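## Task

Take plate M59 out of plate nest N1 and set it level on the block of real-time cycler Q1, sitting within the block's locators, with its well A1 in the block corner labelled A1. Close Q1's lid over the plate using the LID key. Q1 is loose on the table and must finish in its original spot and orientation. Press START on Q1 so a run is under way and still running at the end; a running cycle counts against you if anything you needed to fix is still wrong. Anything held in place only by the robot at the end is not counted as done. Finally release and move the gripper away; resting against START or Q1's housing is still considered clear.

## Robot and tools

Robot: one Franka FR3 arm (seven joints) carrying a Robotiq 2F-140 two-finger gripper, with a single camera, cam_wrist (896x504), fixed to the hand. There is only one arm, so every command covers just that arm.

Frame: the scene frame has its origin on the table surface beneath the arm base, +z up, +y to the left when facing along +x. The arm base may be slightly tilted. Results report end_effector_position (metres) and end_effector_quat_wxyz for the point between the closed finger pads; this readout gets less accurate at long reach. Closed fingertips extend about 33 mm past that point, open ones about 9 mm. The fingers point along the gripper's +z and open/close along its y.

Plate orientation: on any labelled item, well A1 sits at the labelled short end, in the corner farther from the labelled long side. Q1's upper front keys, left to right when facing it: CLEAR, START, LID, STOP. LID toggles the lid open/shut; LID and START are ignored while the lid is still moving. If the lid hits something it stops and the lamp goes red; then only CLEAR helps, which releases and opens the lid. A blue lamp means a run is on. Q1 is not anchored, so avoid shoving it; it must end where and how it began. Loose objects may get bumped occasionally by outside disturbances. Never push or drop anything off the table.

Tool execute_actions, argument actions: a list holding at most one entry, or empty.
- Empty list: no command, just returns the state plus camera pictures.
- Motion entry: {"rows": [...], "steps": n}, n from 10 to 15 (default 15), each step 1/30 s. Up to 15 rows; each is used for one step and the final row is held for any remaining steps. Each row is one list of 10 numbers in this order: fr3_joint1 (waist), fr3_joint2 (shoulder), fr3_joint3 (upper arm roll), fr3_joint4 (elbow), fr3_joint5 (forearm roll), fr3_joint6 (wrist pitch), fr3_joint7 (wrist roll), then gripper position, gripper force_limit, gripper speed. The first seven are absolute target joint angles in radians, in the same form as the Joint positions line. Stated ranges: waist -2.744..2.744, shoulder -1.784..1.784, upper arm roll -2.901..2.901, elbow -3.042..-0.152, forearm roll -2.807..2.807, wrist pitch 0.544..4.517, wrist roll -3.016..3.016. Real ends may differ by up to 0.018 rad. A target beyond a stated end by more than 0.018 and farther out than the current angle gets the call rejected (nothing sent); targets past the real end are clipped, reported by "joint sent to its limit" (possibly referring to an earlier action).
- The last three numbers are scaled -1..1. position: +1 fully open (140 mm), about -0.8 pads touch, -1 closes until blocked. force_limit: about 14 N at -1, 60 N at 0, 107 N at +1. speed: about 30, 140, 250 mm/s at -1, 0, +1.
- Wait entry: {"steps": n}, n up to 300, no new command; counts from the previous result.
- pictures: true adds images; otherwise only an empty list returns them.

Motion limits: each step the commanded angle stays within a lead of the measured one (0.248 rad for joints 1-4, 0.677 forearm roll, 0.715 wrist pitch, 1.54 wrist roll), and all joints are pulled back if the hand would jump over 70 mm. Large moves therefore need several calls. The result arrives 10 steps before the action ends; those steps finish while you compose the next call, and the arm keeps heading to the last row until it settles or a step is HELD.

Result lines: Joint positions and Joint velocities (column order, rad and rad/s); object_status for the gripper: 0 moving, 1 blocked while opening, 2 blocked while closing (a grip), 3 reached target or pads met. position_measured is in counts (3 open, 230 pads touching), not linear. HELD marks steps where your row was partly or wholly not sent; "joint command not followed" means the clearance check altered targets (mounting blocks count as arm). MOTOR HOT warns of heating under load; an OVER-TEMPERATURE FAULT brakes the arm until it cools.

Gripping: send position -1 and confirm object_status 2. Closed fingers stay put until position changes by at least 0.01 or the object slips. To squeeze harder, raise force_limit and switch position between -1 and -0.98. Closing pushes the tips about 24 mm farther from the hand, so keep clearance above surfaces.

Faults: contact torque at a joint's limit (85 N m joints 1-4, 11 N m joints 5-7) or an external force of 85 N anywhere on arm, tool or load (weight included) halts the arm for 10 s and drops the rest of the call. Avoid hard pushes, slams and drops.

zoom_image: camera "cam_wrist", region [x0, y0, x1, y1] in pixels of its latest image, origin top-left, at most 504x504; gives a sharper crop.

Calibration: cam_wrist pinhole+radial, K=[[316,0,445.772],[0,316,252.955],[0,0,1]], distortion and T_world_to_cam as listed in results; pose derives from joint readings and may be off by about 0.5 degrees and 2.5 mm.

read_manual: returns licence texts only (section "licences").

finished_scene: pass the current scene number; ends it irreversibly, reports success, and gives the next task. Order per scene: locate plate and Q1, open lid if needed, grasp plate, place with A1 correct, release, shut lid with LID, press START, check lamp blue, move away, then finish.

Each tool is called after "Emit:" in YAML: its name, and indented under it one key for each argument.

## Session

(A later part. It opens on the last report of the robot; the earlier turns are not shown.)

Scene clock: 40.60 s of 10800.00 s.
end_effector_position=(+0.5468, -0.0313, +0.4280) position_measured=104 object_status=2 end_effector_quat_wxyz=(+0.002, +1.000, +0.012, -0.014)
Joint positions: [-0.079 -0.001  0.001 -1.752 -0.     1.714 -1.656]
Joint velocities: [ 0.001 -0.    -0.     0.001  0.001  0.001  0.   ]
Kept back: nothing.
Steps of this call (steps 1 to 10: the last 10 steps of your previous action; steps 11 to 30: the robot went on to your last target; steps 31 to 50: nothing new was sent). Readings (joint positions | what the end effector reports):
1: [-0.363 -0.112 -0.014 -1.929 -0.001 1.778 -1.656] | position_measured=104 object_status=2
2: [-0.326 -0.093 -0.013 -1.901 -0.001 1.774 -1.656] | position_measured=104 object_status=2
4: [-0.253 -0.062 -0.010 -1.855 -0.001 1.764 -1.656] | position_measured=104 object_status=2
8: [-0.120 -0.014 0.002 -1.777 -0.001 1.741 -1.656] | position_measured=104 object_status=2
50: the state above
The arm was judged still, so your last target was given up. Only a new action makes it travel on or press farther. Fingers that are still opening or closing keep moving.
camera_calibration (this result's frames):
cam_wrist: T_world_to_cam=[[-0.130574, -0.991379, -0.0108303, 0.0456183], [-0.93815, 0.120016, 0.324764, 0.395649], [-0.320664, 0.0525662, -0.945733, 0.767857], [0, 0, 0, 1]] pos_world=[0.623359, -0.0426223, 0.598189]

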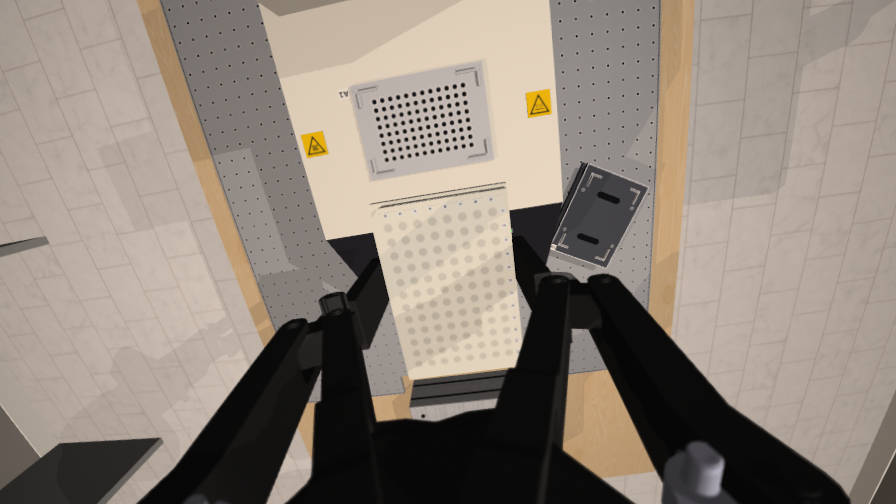

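Emit:
execute_actions:
  actions:
    - {"rows":[[-0.28,0,0.3,-1.75,-0.05,1.71,2.98,-1,-0.5,-0.6]]}

Emit:
execute_actions:
  actions:
    - {"steps":110}

Emit:
execute_actions:
  actions:
    - {"rows":[[-0.28,0.392,0.3,-1.546,-0.13,1.91,2.98,-1,-0.5,-0.6]]}

Emit:
execute_actions:
  actions:
    - {"steps":60}
  pictures: true

Scene clock: 41.83 s of 10800.00 s.
end_effector_position=(+0.5480, +0.0005, +0.4277) position_measured=104 object_status=2 end_effector_quat_wxyz=(+0.024, +0.947, -0.319, -0.006)
Joint positions: [-0.251 -0.001  0.25  -1.752 -0.035  1.714 -0.898]
Joint velocities: [-0.212  0.     0.728 -0.001 -0.084  0.     4.573]
Steps of this call (steps 1 to 32: nothing new was sent; steps 33 to 37: the first 5 steps of this action). Readings (joint positions | what the end effector reports):
33: [-0.138 -0.001 0.064 -1.752 -0.010 1.714 -1.526] | position_measured=104 object_status=2
34: [-0.193 -0.001 0.131 -1.752 -0.020 1.714 -1.368] | position_measured=104 object_status=2
36: [-0.242 -0.001 0.221 -1.752 -0.032 1.714 -1.055] | position_measured=104 object_status=2
37: the state above

Scene clock: 45.50 s of 10800.00 s.
end_effector_position=(+0.5480, +0.0087, +0.4278) position_measured=104 object_status=2 end_effector_quat_wxyz=(+0.007, +0.628, +0.778, -0.029)
Joint positions: [-0.279 -0.001  0.299 -1.751 -0.047  1.714  2.974]
Joint velocities: [ 0.001 -0.     0.    -0.001 -0.003  0.     0.001]
Kept back: nothing.
Steps of this call (steps 1 to 10: the last 10 steps of your previous action; steps 11 to 75: the robot went on to your last target; steps 76 to 110: nothing new was sent). Readings (joint positions | what the end effector reports):
1: [-0.256 -0.001 0.269 -1.752 -0.037 1.714 -0.742] | position_measured=104 object_status=2
2: [-0.260 -0.001 0.283 -1.752 -0.039 1.714 -0.585] | position_measured=104 object_status=2
4: [-0.266 -0.001 0.295 -1.751 -0.042 1.714 -0.272] | position_measured=104 object_status=2
8: [-0.276 -0.001 0.299 -1.751 -0.045 1.714 0.355] | position_measured=104 object_status=2
110: the state above
The arm was judged still, so your last target was given up. Only a new action makes it travel on or press farther. Fingers that are still opening or closing keep moving.

Scene clock: 45.67 s of 10800.00 s.
end_effector_position=(+0.6179, +0.0032, +0.4021) position_measured=104 object_status=2 end_effector_quat_wxyz=(+0.021, +0.622, +0.782, -0.006)
Joint positions: [-0.276  0.18   0.303 -1.608 -0.086  1.792  2.974]
Joint velocities: [-0.017  1.24  -0.008  0.485 -0.167  0.436  0.001]
Steps of this call (steps 1 to 5: the first 5 steps of this action). Readings (joint positions | what the end effector reports):
1: [-0.277 0.021 0.301 -1.724 -0.055 1.720 2.974] | position_measured=104 object_status=2
2: [-0.276 0.057 0.303 -1.685 -0.064 1.741 2.974] | position_measured=104 object_status=2
4: [-0.275 0.138 0.303 -1.627 -0.080 1.777 2.974] | position_measured=104 object_status=2
5: the state above

Scene clock: 47.67 s of 10800.00 s.
end_effector_position=(+0.6631, -0.0110, +0.3090) position_measured=104 object_status=2 end_effector_quat_wxyz=(+0.002, +0.623, +0.782, -0.007)
Joint positions: [-0.281  0.392  0.299 -1.547 -0.127  1.906  2.974]
Joint velocities: [ 0.     0.    -0.001 -0.001 -0.001 -0.001 -0.001]
Kept back: nothing.
Steps of this call (steps 1 to 10: the last 10 steps of your previous action; steps 11 to 30: the robot went on to your last target; steps 31 to 60: nothing new was sent). Readings (joint positions | what the end effector reports):
1: [-0.276 0.222 0.303 -1.593 -0.092 1.806 2.974] | position_measured=104 object_status=2
2: [-0.277 0.264 0.303 -1.580 -0.098 1.821 2.974] | position_measured=104 object_status=2
4: [-0.279 0.340 0.301 -1.564 -0.110 1.849 2.974] | position_measured=104 object_status=2
8: [-0.282 0.401 0.297 -1.562 -0.122 1.877 2.974] | position_measured=104 object_status=2
60: the state above
The arm was judged still, so your last target was given up. Only a new action makes it travel on or press farther. Fingers that are still opening or closing keep moving.
camera_calibration (this result's frames):
cam_wrist: T_world_to_cam=[[0.997258, 0.0698416, -0.0244841, -0.652345], [0.0739945, -0.94746, 0.311199, -0.137722], [-0.001463, -0.312158, -0.950029, 0.477225], [0, 0, 0, 1]] pos_world=[0.661445, 0.0640442, 0.480264]

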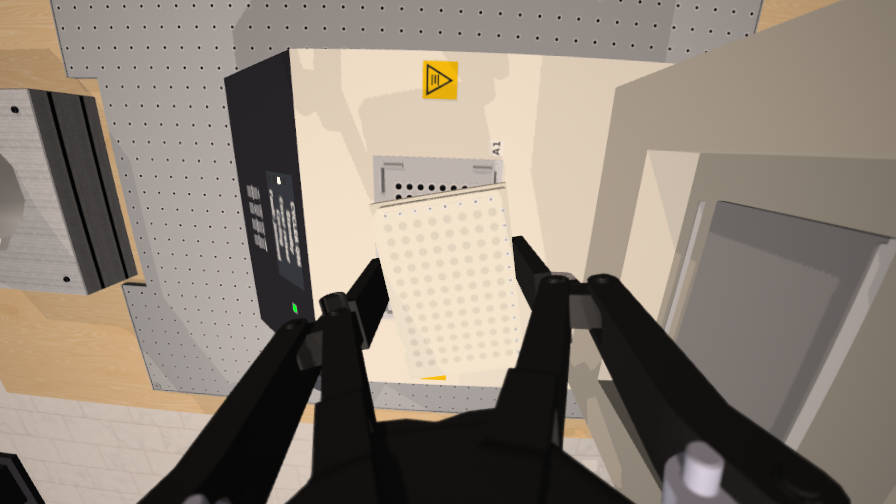

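Emit:
execute_actions:
  actions:
    - {"rows":[[-0.16,0.392,0.15,-1.546,-0.065,1.91,2.98,-1,-0.5,-0.6]]}

Emit:
execute_actions:
  actions:
    - {"rows":[[-0.04,0.392,0,-1.546,0,1.91,2.98,-1,-0.5,-0.6]]}

Emit:
execute_actions:
  actions:
    - {"rows":[[0.08,0.392,-0.15,-1.546,0.065,1.91,2.98,-1,-0.5,-0.6]]}

Emit:
execute_actions:
  actions:
    - {"rows":[[0.2,0.392,-0.3,-1.546,0.13,1.91,2.98,-1,-0.5,-0.6]]}

Emit:
execute_actions:
  actions:
    - {"steps":50}
  pictures: true

Scene clock: 48.53 s of 10800.00 s.
end_effector_position=(+0.6619, -0.0142, +0.3035) position_measured=104 object_status=2 end_effector_quat_wxyz=(-0.000, +0.634, +0.773, -0.012)
Joint positions: [-0.179  0.392  0.173 -1.546 -0.084  1.907  2.974]
Joint velocities: [ 0.224  0.007 -0.26  -0.     0.131 -0.    -0.002]
Steps of this call (steps 1 to 21: nothing new was sent; steps 22 to 26: the first 5 steps of this action). Readings (joint positions | what the end effector reports):
22: [-0.249 0.391 0.259 -1.546 -0.115 1.906 2.974] | position_measured=104 object_status=2
23: [-0.221 0.391 0.223 -1.546 -0.104 1.907 2.974] | position_measured=104 object_status=2
25: [-0.188 0.392 0.183 -1.546 -0.089 1.907 2.974] | position_measured=104 object_status=2
26: the state above

Scene clock: 49.03 s of 10800.00 s.
end_effector_position=(+0.6610, -0.0162, +0.3006) position_measured=104 object_status=2 end_effector_quat_wxyz=(-0.003, +0.650, +0.760, -0.013)
Joint positions: [-0.059  0.392  0.023 -1.546 -0.021  1.907  2.974]
Joint velocities: [ 0.223  0.    -0.267 -0.     0.148 -0.001 -0.001]
Steps of this call (steps 1 to 10: the last 10 steps of your previous action; steps 11 to 15: the first 5 steps of this action). Readings (joint positions | what the end effector reports):
11: [-0.129 0.391 0.111 -1.546 -0.056 1.907 2.974] | position_measured=104 object_status=2
12: [-0.100 0.392 0.074 -1.546 -0.043 1.907 2.974] | position_measured=104 object_status=2
14: [-0.068 0.392 0.034 -1.546 -0.026 1.907 2.974] | position_measured=104 object_status=2
15: the state above

Scene clock: 49.53 s of 10800.00 s.
end_effector_position=(+0.6613, -0.0178, +0.3020) position_measured=104 object_status=2 end_effector_quat_wxyz=(-0.003, +0.666, +0.746, -0.011)
Joint positions: [ 0.061  0.392 -0.127 -1.546  0.044  1.907  2.974]
Joint velocities: [ 0.222  0.001 -0.267  0.001  0.15   0.     0.001]
Steps of this call (steps 1 to 10: the last 10 steps of your previous action; steps 11 to 15: the first 5 steps of this action). Readings (joint positions | what the end effector reports):
11: [-0.009 0.392 -0.039 -1.546 0.009 1.907 2.974] | position_measured=104 object_status=2
12: [0.020 0.392 -0.076 -1.546 0.022 1.907 2.974] | position_measured=104 object_status=2
14: [0.052 0.392 -0.116 -1.546 0.039 1.907 2.974] | position_measured=104 object_status=2
15: the state above

Scene clock: 50.03 s of 10800.00 s.
end_effector_position=(+0.6627, -0.0191, +0.3075) position_measured=104 object_status=2 end_effector_quat_wxyz=(-0.001, +0.681, +0.732, -0.005)
Joint positions: [ 0.181  0.393 -0.277 -1.547  0.109  1.907  2.974]
Joint velocities: [ 0.223 -0.007 -0.267  0.     0.149  0.    -0.001]
Steps of this call (steps 1 to 10: the last 10 steps of your previous action; steps 11 to 15: the first 5 steps of this action). Readings (joint positions | what the end effector reports):
11: [0.111 0.393 -0.189 -1.547 0.074 1.907 2.974] | position_measured=104 object_status=2
12: [0.139 0.394 -0.226 -1.547 0.087 1.907 2.974] | position_measured=104 object_status=2
14: [0.172 0.393 -0.266 -1.547 0.104 1.907 2.974] | position_measured=104 object_status=2
15: the state above

Scene clock: 51.70 s of 10800.00 s.
end_effector_position=(+0.6633, -0.0170, +0.3090) position_measured=104 object_status=2 end_effector_quat_wxyz=(-0.002, +0.684, +0.729, -0.001)
Joint positions: [ 0.199  0.393 -0.299 -1.547  0.127  1.907  2.974]
Joint velocities: [ 0.     0.001  0.001  0.002 -0.     0.    -0.001]
Kept back: nothing.
Steps of this call (steps 1 to 10: the last 10 steps of your previous action; steps 11 to 30: the robot went on to your last target; steps 31 to 50: nothing new was sent). Readings (joint positions | what the end effector reports):
1: [0.187 0.393 -0.284 -1.547 0.113 1.907 2.974] | position_measured=104 object_status=2
2: [0.191 0.393 -0.289 -1.547 0.117 1.907 2.974] | position_measured=104 object_status=2
4: [0.195 0.393 -0.294 -1.547 0.121 1.907 2.974] | position_measured=104 object_status=2
8: [0.198 0.393 -0.298 -1.547 0.125 1.907 2.974] | position_measured=104 object_status=2
50: the state above
The arm was judged still, so your last target was given up. Only a new action makes it travel on or press farther. Fingers that are still opening or closing keep moving.
camera_calibration (this result's frames):
cam_wrist: T_world_to_cam=[[0.99554, -0.0915338, -0.0228563, -0.654203], [-0.0806262, -0.951246, 0.29771, -0.0366834], [-0.0489924, -0.294539, -0.954383, 0.50846], [0, 0, 0, 1]] pos_world=[0.673238, 0.0549848, 0.481234]

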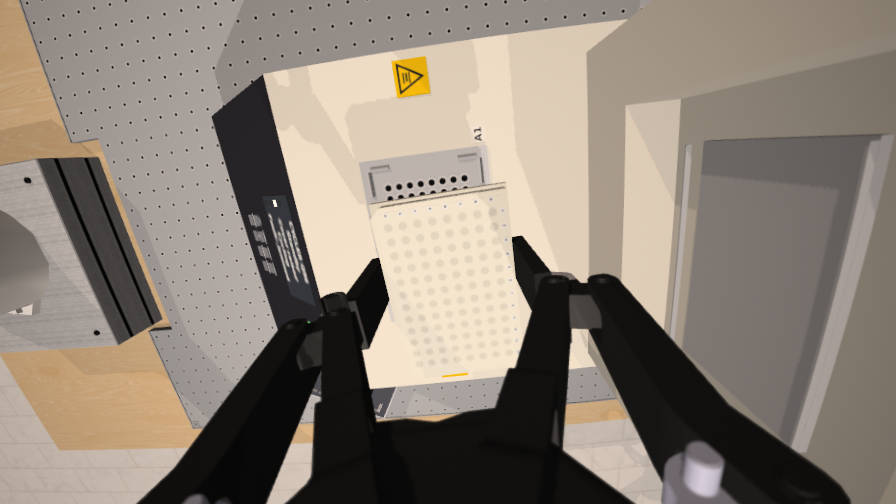

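Emit:
execute_actions:
  actions:
    - {"rows":[[0.225,0.388,-0.3,-1.62,0.13,1.98,3.016,-1,-0.5,-0.6]]}

Emit:
execute_actions:
  actions:
    - {"rows":[[0.225,0.382,-0.3,-1.69,0.13,2.04,3.016,-1,-0.5,-0.6]]}

Emit:
execute_actions:
  actions:
    - {"steps":50}
  pictures: true

Emit:
zoom_image:
  camera: "cam_wrist"
  region: [320,140,570,400]

Scene clock: 52.50 s of 10800.00 s.
end_effector_position=(+0.6539, -0.0076, +0.2863) position_measured=104 object_status=2 end_effector_quat_wxyz=(-0.008, +0.683, +0.730, -0.006)
Joint positions: [ 0.22   0.388 -0.301 -1.609  0.127  1.949  2.983]
Joint velocities: [ 0.081  0.058  0.023 -0.179 -0.     0.141  0.044]
joint sent to its limit — the command would take joint 7 (wrist roll) past its upper limit, so that joint was sent only as far as its limit.
Steps of this call (steps 1 to 19: nothing new was sent; steps 20 to 24: the first 5 steps of this action). Readings (joint positions | what the end effector reports):
20: [0.203 0.388 -0.301 -1.561 0.127 1.919 2.976] | position_measured=104 object_status=2
21: [0.208 0.384 -0.302 -1.578 0.127 1.930 2.978] | position_measured=104 object_status=2
23: [0.217 0.386 -0.301 -1.602 0.127 1.944 2.982] | position_measured=104 object_status=2
24: the state above

Scene clock: 53.00 s of 10800.00 s.
end_effector_position=(+0.6458, -0.0075, +0.2621) position_measured=104 object_status=2 end_effector_quat_wxyz=(-0.008, +0.688, +0.726, -0.008)
Joint positions: [ 0.225  0.383 -0.299 -1.679  0.127  2.011  2.994]
Joint velocities: [-0.001  0.041  0.001 -0.174 -0.001  0.13   0.01 ]
joint sent to its limit — the command would take joint 7 (wrist roll) past its upper limit, so that joint was sent only as far as its limit.
Steps of this call (steps 1 to 10: the last 10 steps of your previous action; steps 11 to 15: the first 5 steps of this action). Readings (joint positions | what the end effector reports):
11: [0.226 0.385 -0.299 -1.632 0.127 1.984 2.993] | position_measured=104 object_status=2
12: [0.226 0.381 -0.299 -1.649 0.127 1.993 2.993] | position_measured=104 object_status=2
14: [0.225 0.382 -0.299 -1.672 0.127 2.007 2.994] | position_measured=104 object_status=2
15: the state above

Scene clock: 54.67 s of 10800.00 s.
end_effector_position=(+0.6495, -0.0087, +0.2593) position_measured=104 object_status=2 end_effector_quat_wxyz=(-0.002, +0.689, +0.725, -0.004)
Joint positions: [ 0.225  0.384 -0.299 -1.689  0.127  2.036  2.997]
Joint velocities: [ 0.     0.    -0.     0.001  0.001  0.001  0.001]
joint sent to its limit — the command would take joint 7 (wrist roll) past its upper limit, so that joint was sent only as far as its limit.
Kept back: nothing.
Steps of this call (steps 1 to 10: the last 10 steps of your previous action; steps 11 to 30: the robot went on to your last target; steps 31 to 50: nothing new was sent). Readings (joint positions | what the end effector reports):
1: [0.225 0.384 -0.299 -1.684 0.127 2.015 2.995] | position_measured=104 object_status=2
2: [0.225 0.385 -0.299 -1.687 0.127 2.019 2.995] | position_measured=104 object_status=2
4: [0.225 0.385 -0.299 -1.689 0.127 2.024 2.995] | position_measured=104 object_status=2
8: [0.225 0.384 -0.299 -1.689 0.127 2.031 2.996] | position_measured=104 object_status=2
50: the state above
The arm was judged still, so your last target was given up. Only a new action makes it travel on or press farther. Fingers that are still opening or closing keep moving.
camera_calibration (this result's frames):
cam_wrist: T_world_to_cam=[[0.994113, -0.10516, -0.0260833, -0.63916], [-0.0924448, -0.948818, 0.30199, -0.00853224], [-0.0565055, -0.297801, -0.952954, 0.467351], [0, 0, 0, 1]] pos_world=[0.661017, 0.063868, 0.431269]

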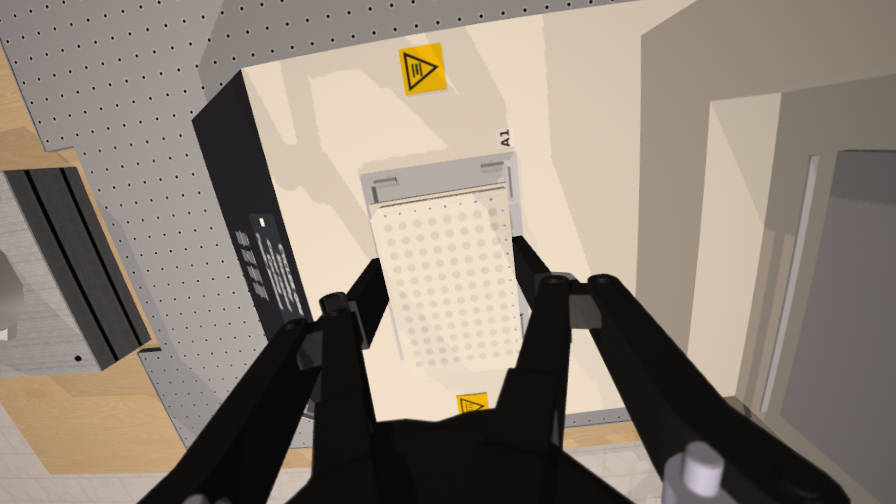

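Region (320, 140, 570, 400) of cam_wrist's 896x504 image, scaled by 1.938, with more detail than that image has; it fills the left 485 columns of this view, and the rest is white.

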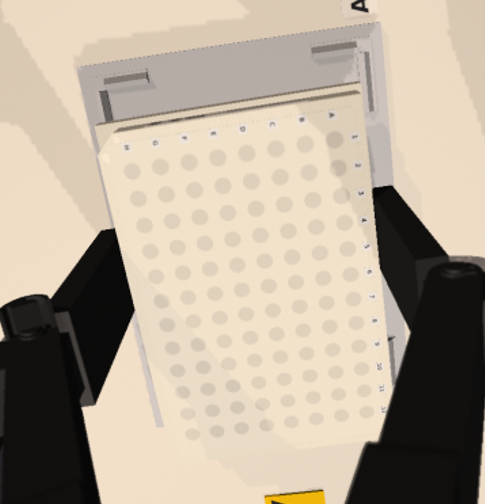

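Emit:
execute_actions:
  actions:
    - {"rows":[[0.288,0.39,-0.36,-1.69,0.156,2.043,3.0,-1,-0.5,-0.6]]}

Emit:
execute_actions:
  actions:
    - {"steps":40}
  pictures: true

Emit:
zoom_image:
  camera: "cam_wrist"
  region: [320,140,570,400]

Scene clock: 55.23 s of 10800.00 s.
end_effector_position=(+0.6506, -0.0040, +0.2602) position_measured=104 object_status=2 end_effector_quat_wxyz=(+0.000, +0.690, +0.723, -0.003)
Joint positions: [ 0.277  0.388 -0.35  -1.689  0.146  2.038  2.997]
Joint velocities: [ 0.139  0.009 -0.084 -0.     0.058  0.007  0.   ]
Steps of this call (steps 1 to 12: nothing new was sent; steps 13 to 17: the first 5 steps of this action). Readings (joint positions | what the end effector reports):
13: [0.240 0.385 -0.317 -1.689 0.132 2.036 2.997] | position_measured=104 object_status=2
14: [0.254 0.386 -0.332 -1.689 0.137 2.037 2.997] | position_measured=104 object_status=2
16: [0.272 0.387 -0.347 -1.689 0.144 2.038 2.997] | position_measured=104 object_status=2
17: the state above

Scene clock: 56.57 s of 10800.00 s.
end_effector_position=(+0.6511, -0.0019, +0.2604) position_measured=104 object_status=2 end_effector_quat_wxyz=(+0.000, +0.691, +0.723, -0.002)
Joint positions: [ 0.287  0.389 -0.359 -1.689  0.153  2.039  2.997]
Joint velocities: [-0.     0.002 -0.001  0.    -0.001  0.     0.   ]
Kept back: nothing.
Steps of this call (steps 1 to 10: the last 10 steps of your previous action; steps 11 to 15: the robot went on to your last target; steps 16 to 40: nothing new was sent). Readings (joint positions | what the end effector reports):
1: [0.281 0.388 -0.352 -1.689 0.148 2.038 2.997] | position_measured=104 object_status=2
2: [0.284 0.388 -0.354 -1.689 0.149 2.038 2.997] | position_measured=104 object_status=2
4: [0.286 0.389 -0.356 -1.689 0.151 2.038 2.997] | position_measured=104 object_status=2
8: [0.287 0.389 -0.358 -1.689 0.152 2.039 2.997] | position_measured=104 object_status=2
40: the state above
The arm was judged still, so your last target was given up. Only a new action makes it travel on or press farther. Fingers that are still opening or closing keep moving.
camera_calibration (this result's frames):
cam_wrist: T_world_to_cam=[[0.99369, -0.110369, -0.0199828, -0.641369], [-0.0992418, -0.948164, 0.301887, 0.00219113], [-0.052266, -0.297999, -0.953134, 0.467725], [0, 0, 0, 1]] pos_world=[0.661985, 0.0706717, 0.432327]

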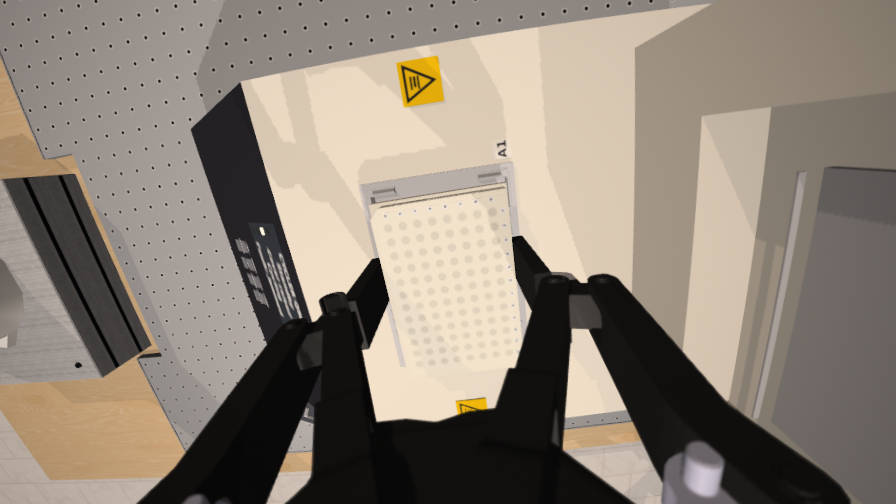

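Region (320, 140, 570, 400) of cam_wrist's 896x504 image, scaled by 1.938, with more detail than that image has; it fills the left 485 columns of this view, and the rest is white.

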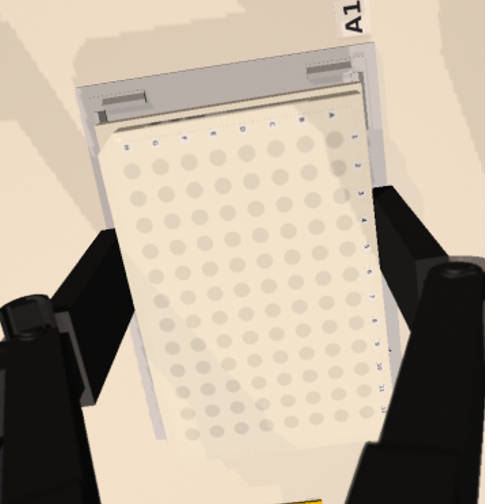

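Emit:
execute_actions:
  actions:
    - {"rows":[[0.291,0.392,-0.36,-1.697,0.156,2.05,3.0,-1,-0.5,-0.6],[0.291,0.394,-0.36,-1.704,0.156,2.058,3.0,-1,-0.5,-0.6],[0.291,0.397,-0.36,-1.711,0.156,2.067,3.0,-1,-0.5,-0.6]]}

Emit:
execute_actions:
  actions:
    - {"steps":40}
  pictures: true

Emit:
zoom_image:
  camera: "cam_wrist"
  region: [320,140,570,400]

Scene clock: 57.10 s of 10800.00 s.
end_effector_position=(+0.6483, -0.0019, +0.2522) position_measured=104 object_status=2 end_effector_quat_wxyz=(-0.001, +0.691, +0.723, -0.004)
Joint positions: [ 0.289  0.393 -0.359 -1.704  0.153  2.052  2.997]
Joint velocities: [ 0.007  0.058 -0.    -0.086  0.001  0.062  0.   ]
Steps of this call (steps 1 to 11: nothing new was sent; steps 12 to 16: the first 5 steps of this action). Readings (joint positions | what the end effector reports):
12: [0.287 0.389 -0.359 -1.690 0.153 2.040 2.997] | position_measured=104 object_status=2
13: [0.288 0.389 -0.359 -1.693 0.153 2.043 2.997] | position_measured=104 object_status=2
15: [0.289 0.391 -0.359 -1.701 0.153 2.049 2.997] | position_measured=104 object_status=2
16: the state above

Scene clock: 58.43 s of 10800.00 s.
end_effector_position=(+0.6477, -0.0019, +0.2491) position_measured=104 object_status=2 end_effector_quat_wxyz=(-0.001, +0.691, +0.723, -0.005)
Joint positions: [ 0.29   0.395 -0.359 -1.708  0.153  2.057  2.997]
Joint velocities: [ 0.     0.001  0.002  0.001  0.002 -0.001  0.001]
Kept back: nothing.
Steps of this call (steps 1 to 10: the last 10 steps of your previous action; steps 11 to 15: the robot went on to your last target; steps 16 to 40: nothing new was sent). Readings (joint positions | what the end effector reports):
1: [0.290 0.395 -0.359 -1.706 0.153 2.054 2.997] | position_measured=104 object_status=2
2: [0.290 0.396 -0.359 -1.708 0.153 2.055 2.997] | position_measured=104 object_status=2
4: [0.290 0.395 -0.359 -1.708 0.153 2.056 2.997] | position_measured=104 object_status=2
8: [0.290 0.395 -0.359 -1.708 0.153 2.057 2.997] | position_measured=104 object_status=2
40: the state above
The arm was judged still, so your last target was given up. Only a new action makes it travel on or press farther. Fingers that are still opening or closing keep moving.
camera_calibration (this result's frames):
cam_wrist: T_world_to_cam=[[0.993549, -0.11022, -0.0266818, -0.636466], [-0.0968689, -0.947197, 0.30567, 0.00280527], [-0.0589639, -0.301114, -0.951763, 0.460781], [0, 0, 0, 1]] pos_world=[0.659801, 0.0712536, 0.420715]

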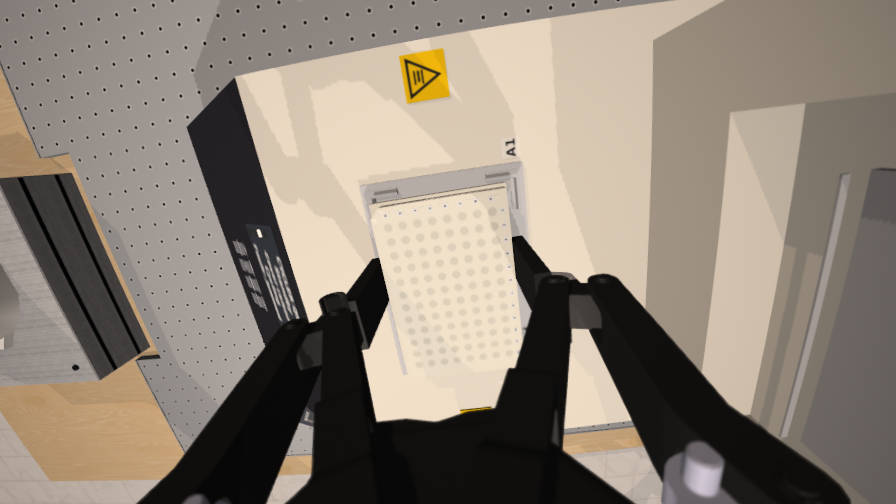

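Region (320, 140, 570, 400) of cam_wrist's 896x504 image, scaled by 1.938, with more detail than that image has; it fills the left 485 columns of this view, and the rest is white.

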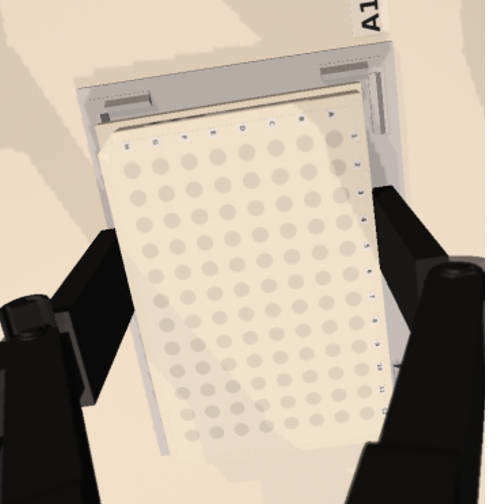

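On the front locators; shift +2.5 mm x.

Emit:
execute_actions:
  actions:
    - {"rows":[[0.289,0.39,-0.36,-1.7,0.156,2.058,3.0,-1,-0.5,-0.6]]}

Emit:
execute_actions:
  actions:
    - {"steps":30}

Emit:
execute_actions:
  actions:
    - {"rows":[[0.289,0.396,-0.36,-1.702,0.156,2.064,3.0,-1,-0.5,-0.6],[0.289,0.402,-0.36,-1.704,0.156,2.071,3.0,-1,-0.5,-0.6],[0.289,0.408,-0.36,-1.706,0.156,2.078,3.0,-1,-0.5,-0.6]]}

Emit:
execute_actions:
  actions:
    - {"steps":40}
  pictures: true

Emit:
zoom_image:
  camera: "cam_wrist"
  region: [320,140,570,400]

Scene clock: 59.07 s of 10800.00 s.
end_effector_position=(+0.6505, -0.0014, +0.2536) position_measured=104 object_status=2 end_effector_quat_wxyz=(+0.001, +0.691, +0.723, -0.002)
Joint positions: [ 0.29   0.392 -0.359 -1.703  0.153  2.057  2.997]
Joint velocities: [-0.001 -0.019 -0.     0.022 -0.     0.     0.001]
Steps of this call (steps 1 to 14: nothing new was sent; steps 15 to 19: the first 5 steps of this action). Readings (joint positions | what the end effector reports):
15: [0.290 0.395 -0.359 -1.708 0.153 2.057 2.997] | position_measured=104 object_status=2
16: [0.290 0.394 -0.359 -1.706 0.153 2.057 2.997] | position_measured=104 object_status=2
18: [0.290 0.393 -0.359 -1.704 0.153 2.057 2.997] | position_measured=104 object_status=2
19: the state above

Scene clock: 60.07 s of 10800.00 s.
end_effector_position=(+0.6511, -0.0014, +0.2547) position_measured=104 object_status=2 end_effector_quat_wxyz=(+0.002, +0.691, +0.723, -0.001)
Joint positions: [ 0.29   0.391 -0.359 -1.702  0.153  2.057  2.997]
Joint velocities: [-0.001  0.001 -0.001 -0.002 -0.001 -0.     0.001]
Kept back: nothing.
Steps of this call (steps 1 to 10: the last 10 steps of your previous action; steps 11 to 15: the robot went on to your last target; steps 16 to 30: nothing new was sent). Readings (joint positions | what the end effector reports):
1: [0.290 0.392 -0.359 -1.702 0.153 2.057 2.997] | position_measured=104 object_status=2
2: [0.290 0.391 -0.359 -1.702 0.153 2.057 2.997] | position_measured=104 object_status=2
4: [0.290 0.391 -0.359 -1.702 0.153 2.057 2.997] | position_measured=104 object_status=2
8: [0.290 0.391 -0.359 -1.702 0.153 2.057 2.997] | position_measured=104 object_status=2
30: the state above
The arm was judged still, so your last target was given up. Only a new action makes it travel on or press farther. Fingers that are still opening or closing keep moving.

Scene clock: 60.23 s of 10800.00 s.
end_effector_position=(+0.6519, -0.0023, +0.2485) position_measured=104 object_status=2 end_effector_quat_wxyz=(+0.003, +0.691, +0.723, -0.003)
Joint positions: [ 0.29   0.401 -0.359 -1.703  0.153  2.066  2.997]
Joint velocities: [ 0.     0.079  0.001 -0.021  0.     0.049  0.001]
Steps of this call (steps 1 to 5: the first 5 steps of this action). Readings (joint positions | what the end effector reports):
1: [0.290 0.391 -0.359 -1.702 0.153 2.057 2.997] | position_measured=104 object_status=2
2: [0.290 0.393 -0.359 -1.702 0.153 2.059 2.997] | position_measured=104 object_status=2
4: [0.290 0.399 -0.359 -1.702 0.153 2.064 2.997] | position_measured=104 object_status=2
5: the state above

Scene clock: 61.57 s of 10800.00 s.
end_effector_position=(+0.6521, -0.0023, +0.2484) position_measured=104 object_status=2 end_effector_quat_wxyz=(+0.003, +0.691, +0.723, -0.003)
Joint positions: [ 0.29   0.402 -0.359 -1.703  0.153  2.067  2.997]
Joint velocities: [ 0.001  0.001 -0.002  0.002 -0.001  0.    -0.   ]
Kept back: nothing.
Steps of this call (steps 1 to 10: the last 10 steps of your previous action; steps 11 to 15: the robot went on to your last target; steps 16 to 40: nothing new was sent). Readings (joint positions | what the end effector reports):
1: [0.290 0.402 -0.359 -1.703 0.153 2.067 2.997] | position_measured=104 object_status=2
2: [0.290 0.402 -0.359 -1.703 0.153 2.067 2.997] | position_measured=104 object_status=2
4: [0.290 0.402 -0.359 -1.703 0.153 2.067 2.997] | position_measured=104 object_status=2
8: [0.290 0.402 -0.359 -1.703 0.153 2.067 2.997] | position_measured=104 object_status=2
40: the state above
The arm was judged still, so your last target was given up. Only a new action makes it travel on or press farther. Fingers that are still opening or closing keep moving.
camera_calibration (this result's frames):
cam_wrist: T_world_to_cam=[[0.993806, -0.10976, -0.017375, -0.643402], [-0.0991404, -0.946341, 0.307587, 0.00399867], [-0.0502035, -0.303959, -0.951361, 0.454474], [0, 0, 0, 1]] pos_world=[0.662629, 0.0713056, 0.41996]

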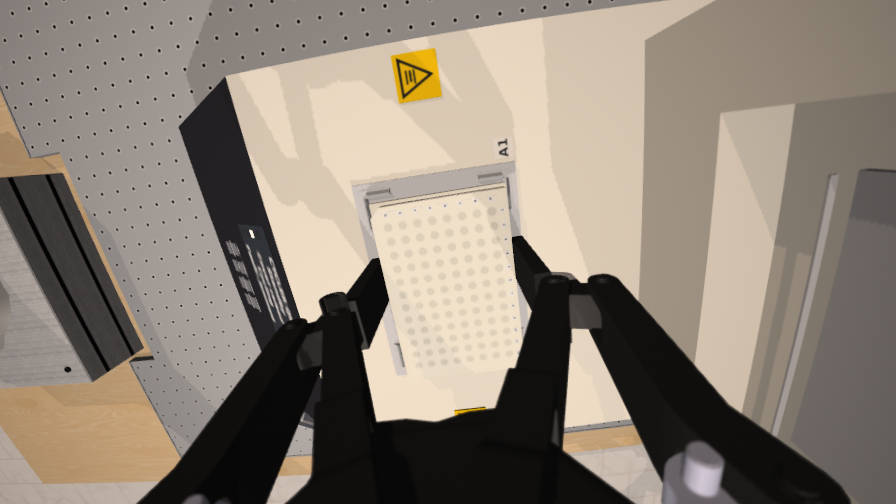

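Region (320, 140, 570, 400) of cam_wrist's 896x504 image, scaled by 1.938, with more detail than that image has; it fills the left 485 columns of this view, and the rest is white.

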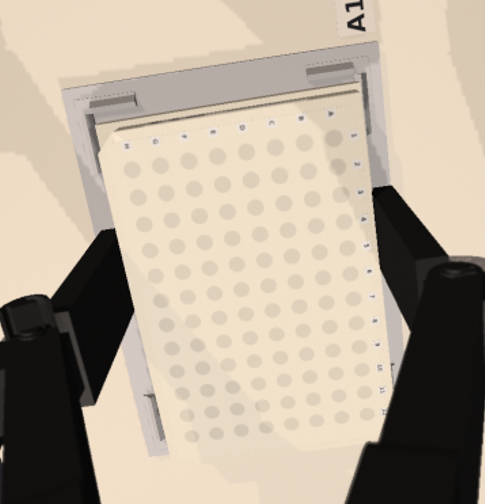

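Emit:
execute_actions:
  actions:
    - {"rows":[[0.291,0.388,-0.36,-1.703,0.156,2.05,3.0,-1,-0.5,-0.6]]}

Emit:
execute_actions:
  actions:
    - {"steps":30}

Emit:
execute_actions:
  actions:
    - {"rows":[[0.291,0.394,-0.36,-1.705,0.156,2.057,3.0,-1,-0.5,-0.6],[0.291,0.4,-0.36,-1.707,0.156,2.064,3.0,-1,-0.5,-0.6],[0.291,0.408,-0.36,-1.709,0.156,2.073,3.0,-1,-0.5,-0.6]]}

Emit:
execute_actions:
  actions:
    - {"steps":30}

Emit:
execute_actions:
  actions:
    - {"rows":[[0.291,0.4,-0.36,-1.707,0.156,2.064,3.0,0.55,-0.5,-0.6]]}

Emit:
execute_actions:
  actions:
    - {"steps":30}

Emit:
execute_actions:
  actions:
    - {"rows":[[0.32,0.2,-0.36,-1.68,0.1,1.85,3.0,0.8,-0.5,0]]}

Emit:
execute_actions:
  actions:
    - {"steps":40}
  pictures: true

Emit:
zoom_image:
  camera: "cam_wrist"
  region: [330,130,590,390]

Scene clock: 62.57 s of 10800.00 s.
end_effector_position=(+0.6513, -0.0014, +0.2546) position_measured=104 object_status=2 end_effector_quat_wxyz=(+0.002, +0.691, +0.723, -0.001)
Joint positions: [ 0.29   0.39  -0.359 -1.703  0.153  2.059  2.997]
Joint velocities: [-0.001 -0.038 -0.001  0.002 -0.001 -0.029  0.001]
Steps of this call (steps 1 to 25: nothing new was sent; steps 26 to 30: the first 5 steps of this action). Readings (joint positions | what the end effector reports):
26: [0.290 0.400 -0.359 -1.703 0.153 2.065 2.997] | position_measured=104 object_status=2
27: [0.290 0.397 -0.359 -1.703 0.153 2.063 2.997] | position_measured=104 object_status=2
29: [0.290 0.392 -0.359 -1.703 0.153 2.060 2.997] | position_measured=104 object_status=2
30: the state above

Scene clock: 63.57 s of 10800.00 s.
end_effector_position=(+0.6498, -0.0012, +0.2550) position_measured=104 object_status=2 end_effector_quat_wxyz=(+0.001, +0.691, +0.723, -0.002)
Joint positions: [ 0.29   0.389 -0.359 -1.703  0.153  2.054  2.997]
Joint velocities: [-0.002 -0.001  0.    -0.    -0.    -0.001  0.001]
Kept back: nothing.
Steps of this call (steps 1 to 10: the last 10 steps of your previous action; steps 11 to 15: the robot went on to your last target; steps 16 to 30: nothing new was sent). Readings (joint positions | what the end effector reports):
1: [0.290 0.389 -0.359 -1.703 0.153 2.058 2.997] | position_measured=104 object_status=2
2: [0.290 0.389 -0.359 -1.703 0.153 2.058 2.997] | position_measured=104 object_status=2
4: [0.290 0.389 -0.359 -1.703 0.153 2.056 2.997] | position_measured=104 object_status=2
8: [0.290 0.389 -0.359 -1.703 0.153 2.055 2.997] | position_measured=104 object_status=2
30: the state above
The arm was judged still, so your last target was given up. Only a new action makes it travel on or press farther. Fingers that are still opening or closing keep moving.

Scene clock: 63.73 s of 10800.00 s.
end_effector_position=(+0.6499, -0.0021, +0.2479) position_measured=104 object_status=2 end_effector_quat_wxyz=(+0.000, +0.691, +0.723, -0.005)
Joint positions: [ 0.29   0.4   -0.359 -1.705  0.153  2.062  2.997]
Joint velocities: [ 0.003  0.089 -0.001 -0.012  0.007  0.085  0.   ]
Steps of this call (steps 1 to 5: the first 5 steps of this action). Readings (joint positions | what the end effector reports):
1: [0.290 0.389 -0.359 -1.703 0.153 2.054 2.997] | position_measured=104 object_status=2
2: [0.290 0.390 -0.359 -1.703 0.153 2.055 2.997] | position_measured=104 object_status=2
4: [0.290 0.397 -0.359 -1.704 0.153 2.060 2.997] | position_measured=104 object_status=2
5: the state above

Scene clock: 64.73 s of 10800.00 s.
end_effector_position=(+0.6509, -0.0015, +0.2476) position_measured=104 object_status=2 end_effector_quat_wxyz=(+0.001, +0.691, +0.723, -0.004)
Joint positions: [ 0.291  0.402 -0.359 -1.705  0.154  2.065  2.997]
Joint velocities: [ 0.    -0.002  0.001 -0.    -0.001  0.    -0.   ]
Kept back: nothing.
Steps of this call (steps 1 to 10: the last 10 steps of your previous action; steps 11 to 15: the robot went on to your last target; steps 16 to 30: nothing new was sent). Readings (joint positions | what the end effector reports):
1: [0.291 0.401 -0.359 -1.705 0.154 2.064 2.997] | position_measured=104 object_status=2
2: [0.291 0.401 -0.359 -1.705 0.154 2.064 2.997] | position_measured=104 object_status=2
4: [0.291 0.402 -0.359 -1.705 0.154 2.065 2.997] | position_measured=104 object_status=2
8: [0.291 0.402 -0.359 -1.705 0.154 2.065 2.997] | position_measured=104 object_status=2
30: the state above
The arm was judged still, so your last target was given up. Only a new action makes it travel on or press farther. Fingers that are still opening or closing keep moving.

Scene clock: 64.90 s of 10800.00 s.
end_effector_position=(+0.6508, -0.0015, +0.2479) position_measured=89 object_status=0 end_effector_quat_wxyz=(+0.001, +0.691, +0.723, -0.004)
Joint positions: [ 0.291  0.401 -0.359 -1.705  0.154  2.065  2.997]
Joint velocities: [-0.001  0.     0.    -0.004  0.001 -0.     0.001]
Steps of this call (steps 1 to 5: the first 5 steps of this action). Readings (joint positions | what the end effector reports):
1: [0.291 0.401 -0.359 -1.705 0.154 2.065 2.997] | position_measured=104 object_status=0
2: [0.291 0.401 -0.359 -1.705 0.154 2.065 2.997] | position_measured=104 object_status=0
4: [0.291 0.401 -0.359 -1.705 0.154 2.065 2.997] | position_measured=93 object_status=0
5: the state above

Scene clock: 65.90 s of 10800.00 s.
end_effector_position=(+0.6506, -0.0015, +0.2477) position_measured=59 object_status=3 end_effector_quat_wxyz=(+0.001, +0.691, +0.723, -0.004)
Joint positions: [ 0.291  0.401 -0.359 -1.705  0.154  2.065  2.997]
Joint velocities: [-0.    -0.001  0.001  0.     0.    -0.001 -0.   ]
Kept back: nothing.
Steps of this call (steps 1 to 10: the last 10 steps of your previous action; steps 11 to 15: the robot went on to your last target; steps 16 to 30: nothing new was sent). Readings (joint positions | what the end effector reports):
1: [0.291 0.401 -0.359 -1.705 0.154 2.065 2.997] | position_measured=85 object_status=0
2: [0.291 0.401 -0.359 -1.705 0.154 2.065 2.997] | position_measured=81 object_status=0
4: [0.291 0.401 -0.359 -1.705 0.154 2.065 2.997] | position_measured=73 object_status=0
8: [0.291 0.401 -0.359 -1.705 0.154 2.065 2.997] | position_measured=59 object_status=0
30: the state above
The arm was judged still, so your last target was given up. Only a new action makes it travel on or press farther. Fingers that are still opening or closing keep moving.

Scene clock: 66.07 s of 10800.00 s.
end_effector_position=(+0.6356, +0.0127, +0.3201) position_measured=31 object_status=0 end_effector_quat_wxyz=(+0.002, +0.678, +0.735, +0.011)
Joint positions: [ 0.311  0.273 -0.359 -1.698  0.124  1.96   2.997]
Joint velocities: [ 0.131 -0.956  0.001  0.227 -0.169 -0.644 -0.001]
Steps of this call (steps 1 to 5: the first 5 steps of this action). Readings (joint positions | what the end effector reports):
1: [0.293 0.390 -0.359 -1.710 0.148 2.047 2.997] | position_measured=59 object_status=0
2: [0.297 0.366 -0.359 -1.712 0.142 2.024 2.997] | position_measured=54 object_status=0
4: [0.306 0.305 -0.359 -1.705 0.130 1.982 2.997] | position_measured=38 object_status=0
5: the state above

Scene clock: 67.40 s of 10800.00 s.
end_effector_position=(+0.6135, +0.0164, +0.3635) position_measured=28 object_status=3 end_effector_quat_wxyz=(-0.008, +0.672, +0.741, +0.008)
Joint positions: [ 0.319  0.2   -0.36  -1.679  0.103  1.854  2.997]
Joint velocities: [-0.001 -0.     0.001  0.001  0.001  0.002 -0.001]
Kept back: nothing.
Steps of this call (steps 1 to 10: the last 10 steps of your previous action; steps 11 to 30: the robot went on to your last target; steps 31 to 40: nothing new was sent). Readings (joint positions | what the end effector reports):
1: [0.315 0.244 -0.359 -1.689 0.119 1.941 2.997] | position_measured=28 object_status=0
2: [0.317 0.221 -0.359 -1.681 0.115 1.927 2.997] | position_measured=28 object_status=0
4: [0.318 0.196 -0.359 -1.672 0.111 1.906 2.997] | position_measured=28 object_status=0
8: [0.318 0.193 -0.360 -1.674 0.106 1.879 2.997] | position_measured=28 object_status=3
40: the state above
The arm was judged still, so your last target was given up. Only a new action makes it travel on or press farther. Fingers that are still opening or closing keep moving.
camera_calibration (this result's frames):
cam_wrist: T_world_to_cam=[[0.998175, -0.0568225, -0.0204588, -0.603425], [-0.0489565, -0.959669, 0.276836, -0.036923], [-0.0353642, -0.275329, -0.960699, 0.561482], [0, 0, 0, 1]] pos_world=[0.620372, 0.0848702, 0.537291]

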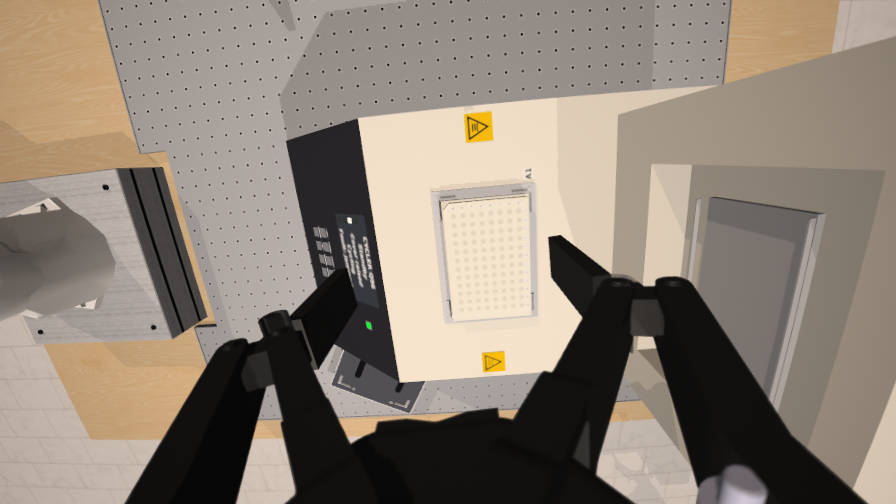

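Region (330, 130, 590, 390) of cam_wrist's 896x504 image, scaled by 1.938, with more detail than that image has.

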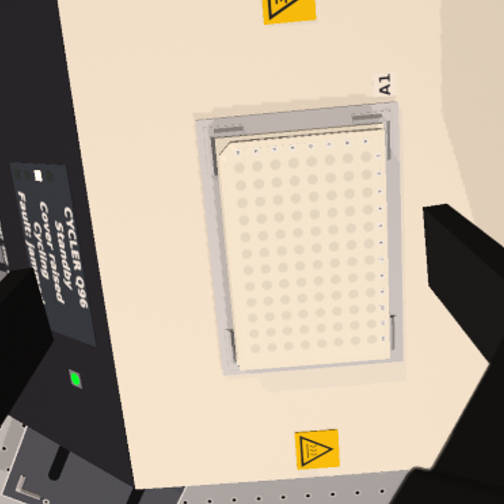

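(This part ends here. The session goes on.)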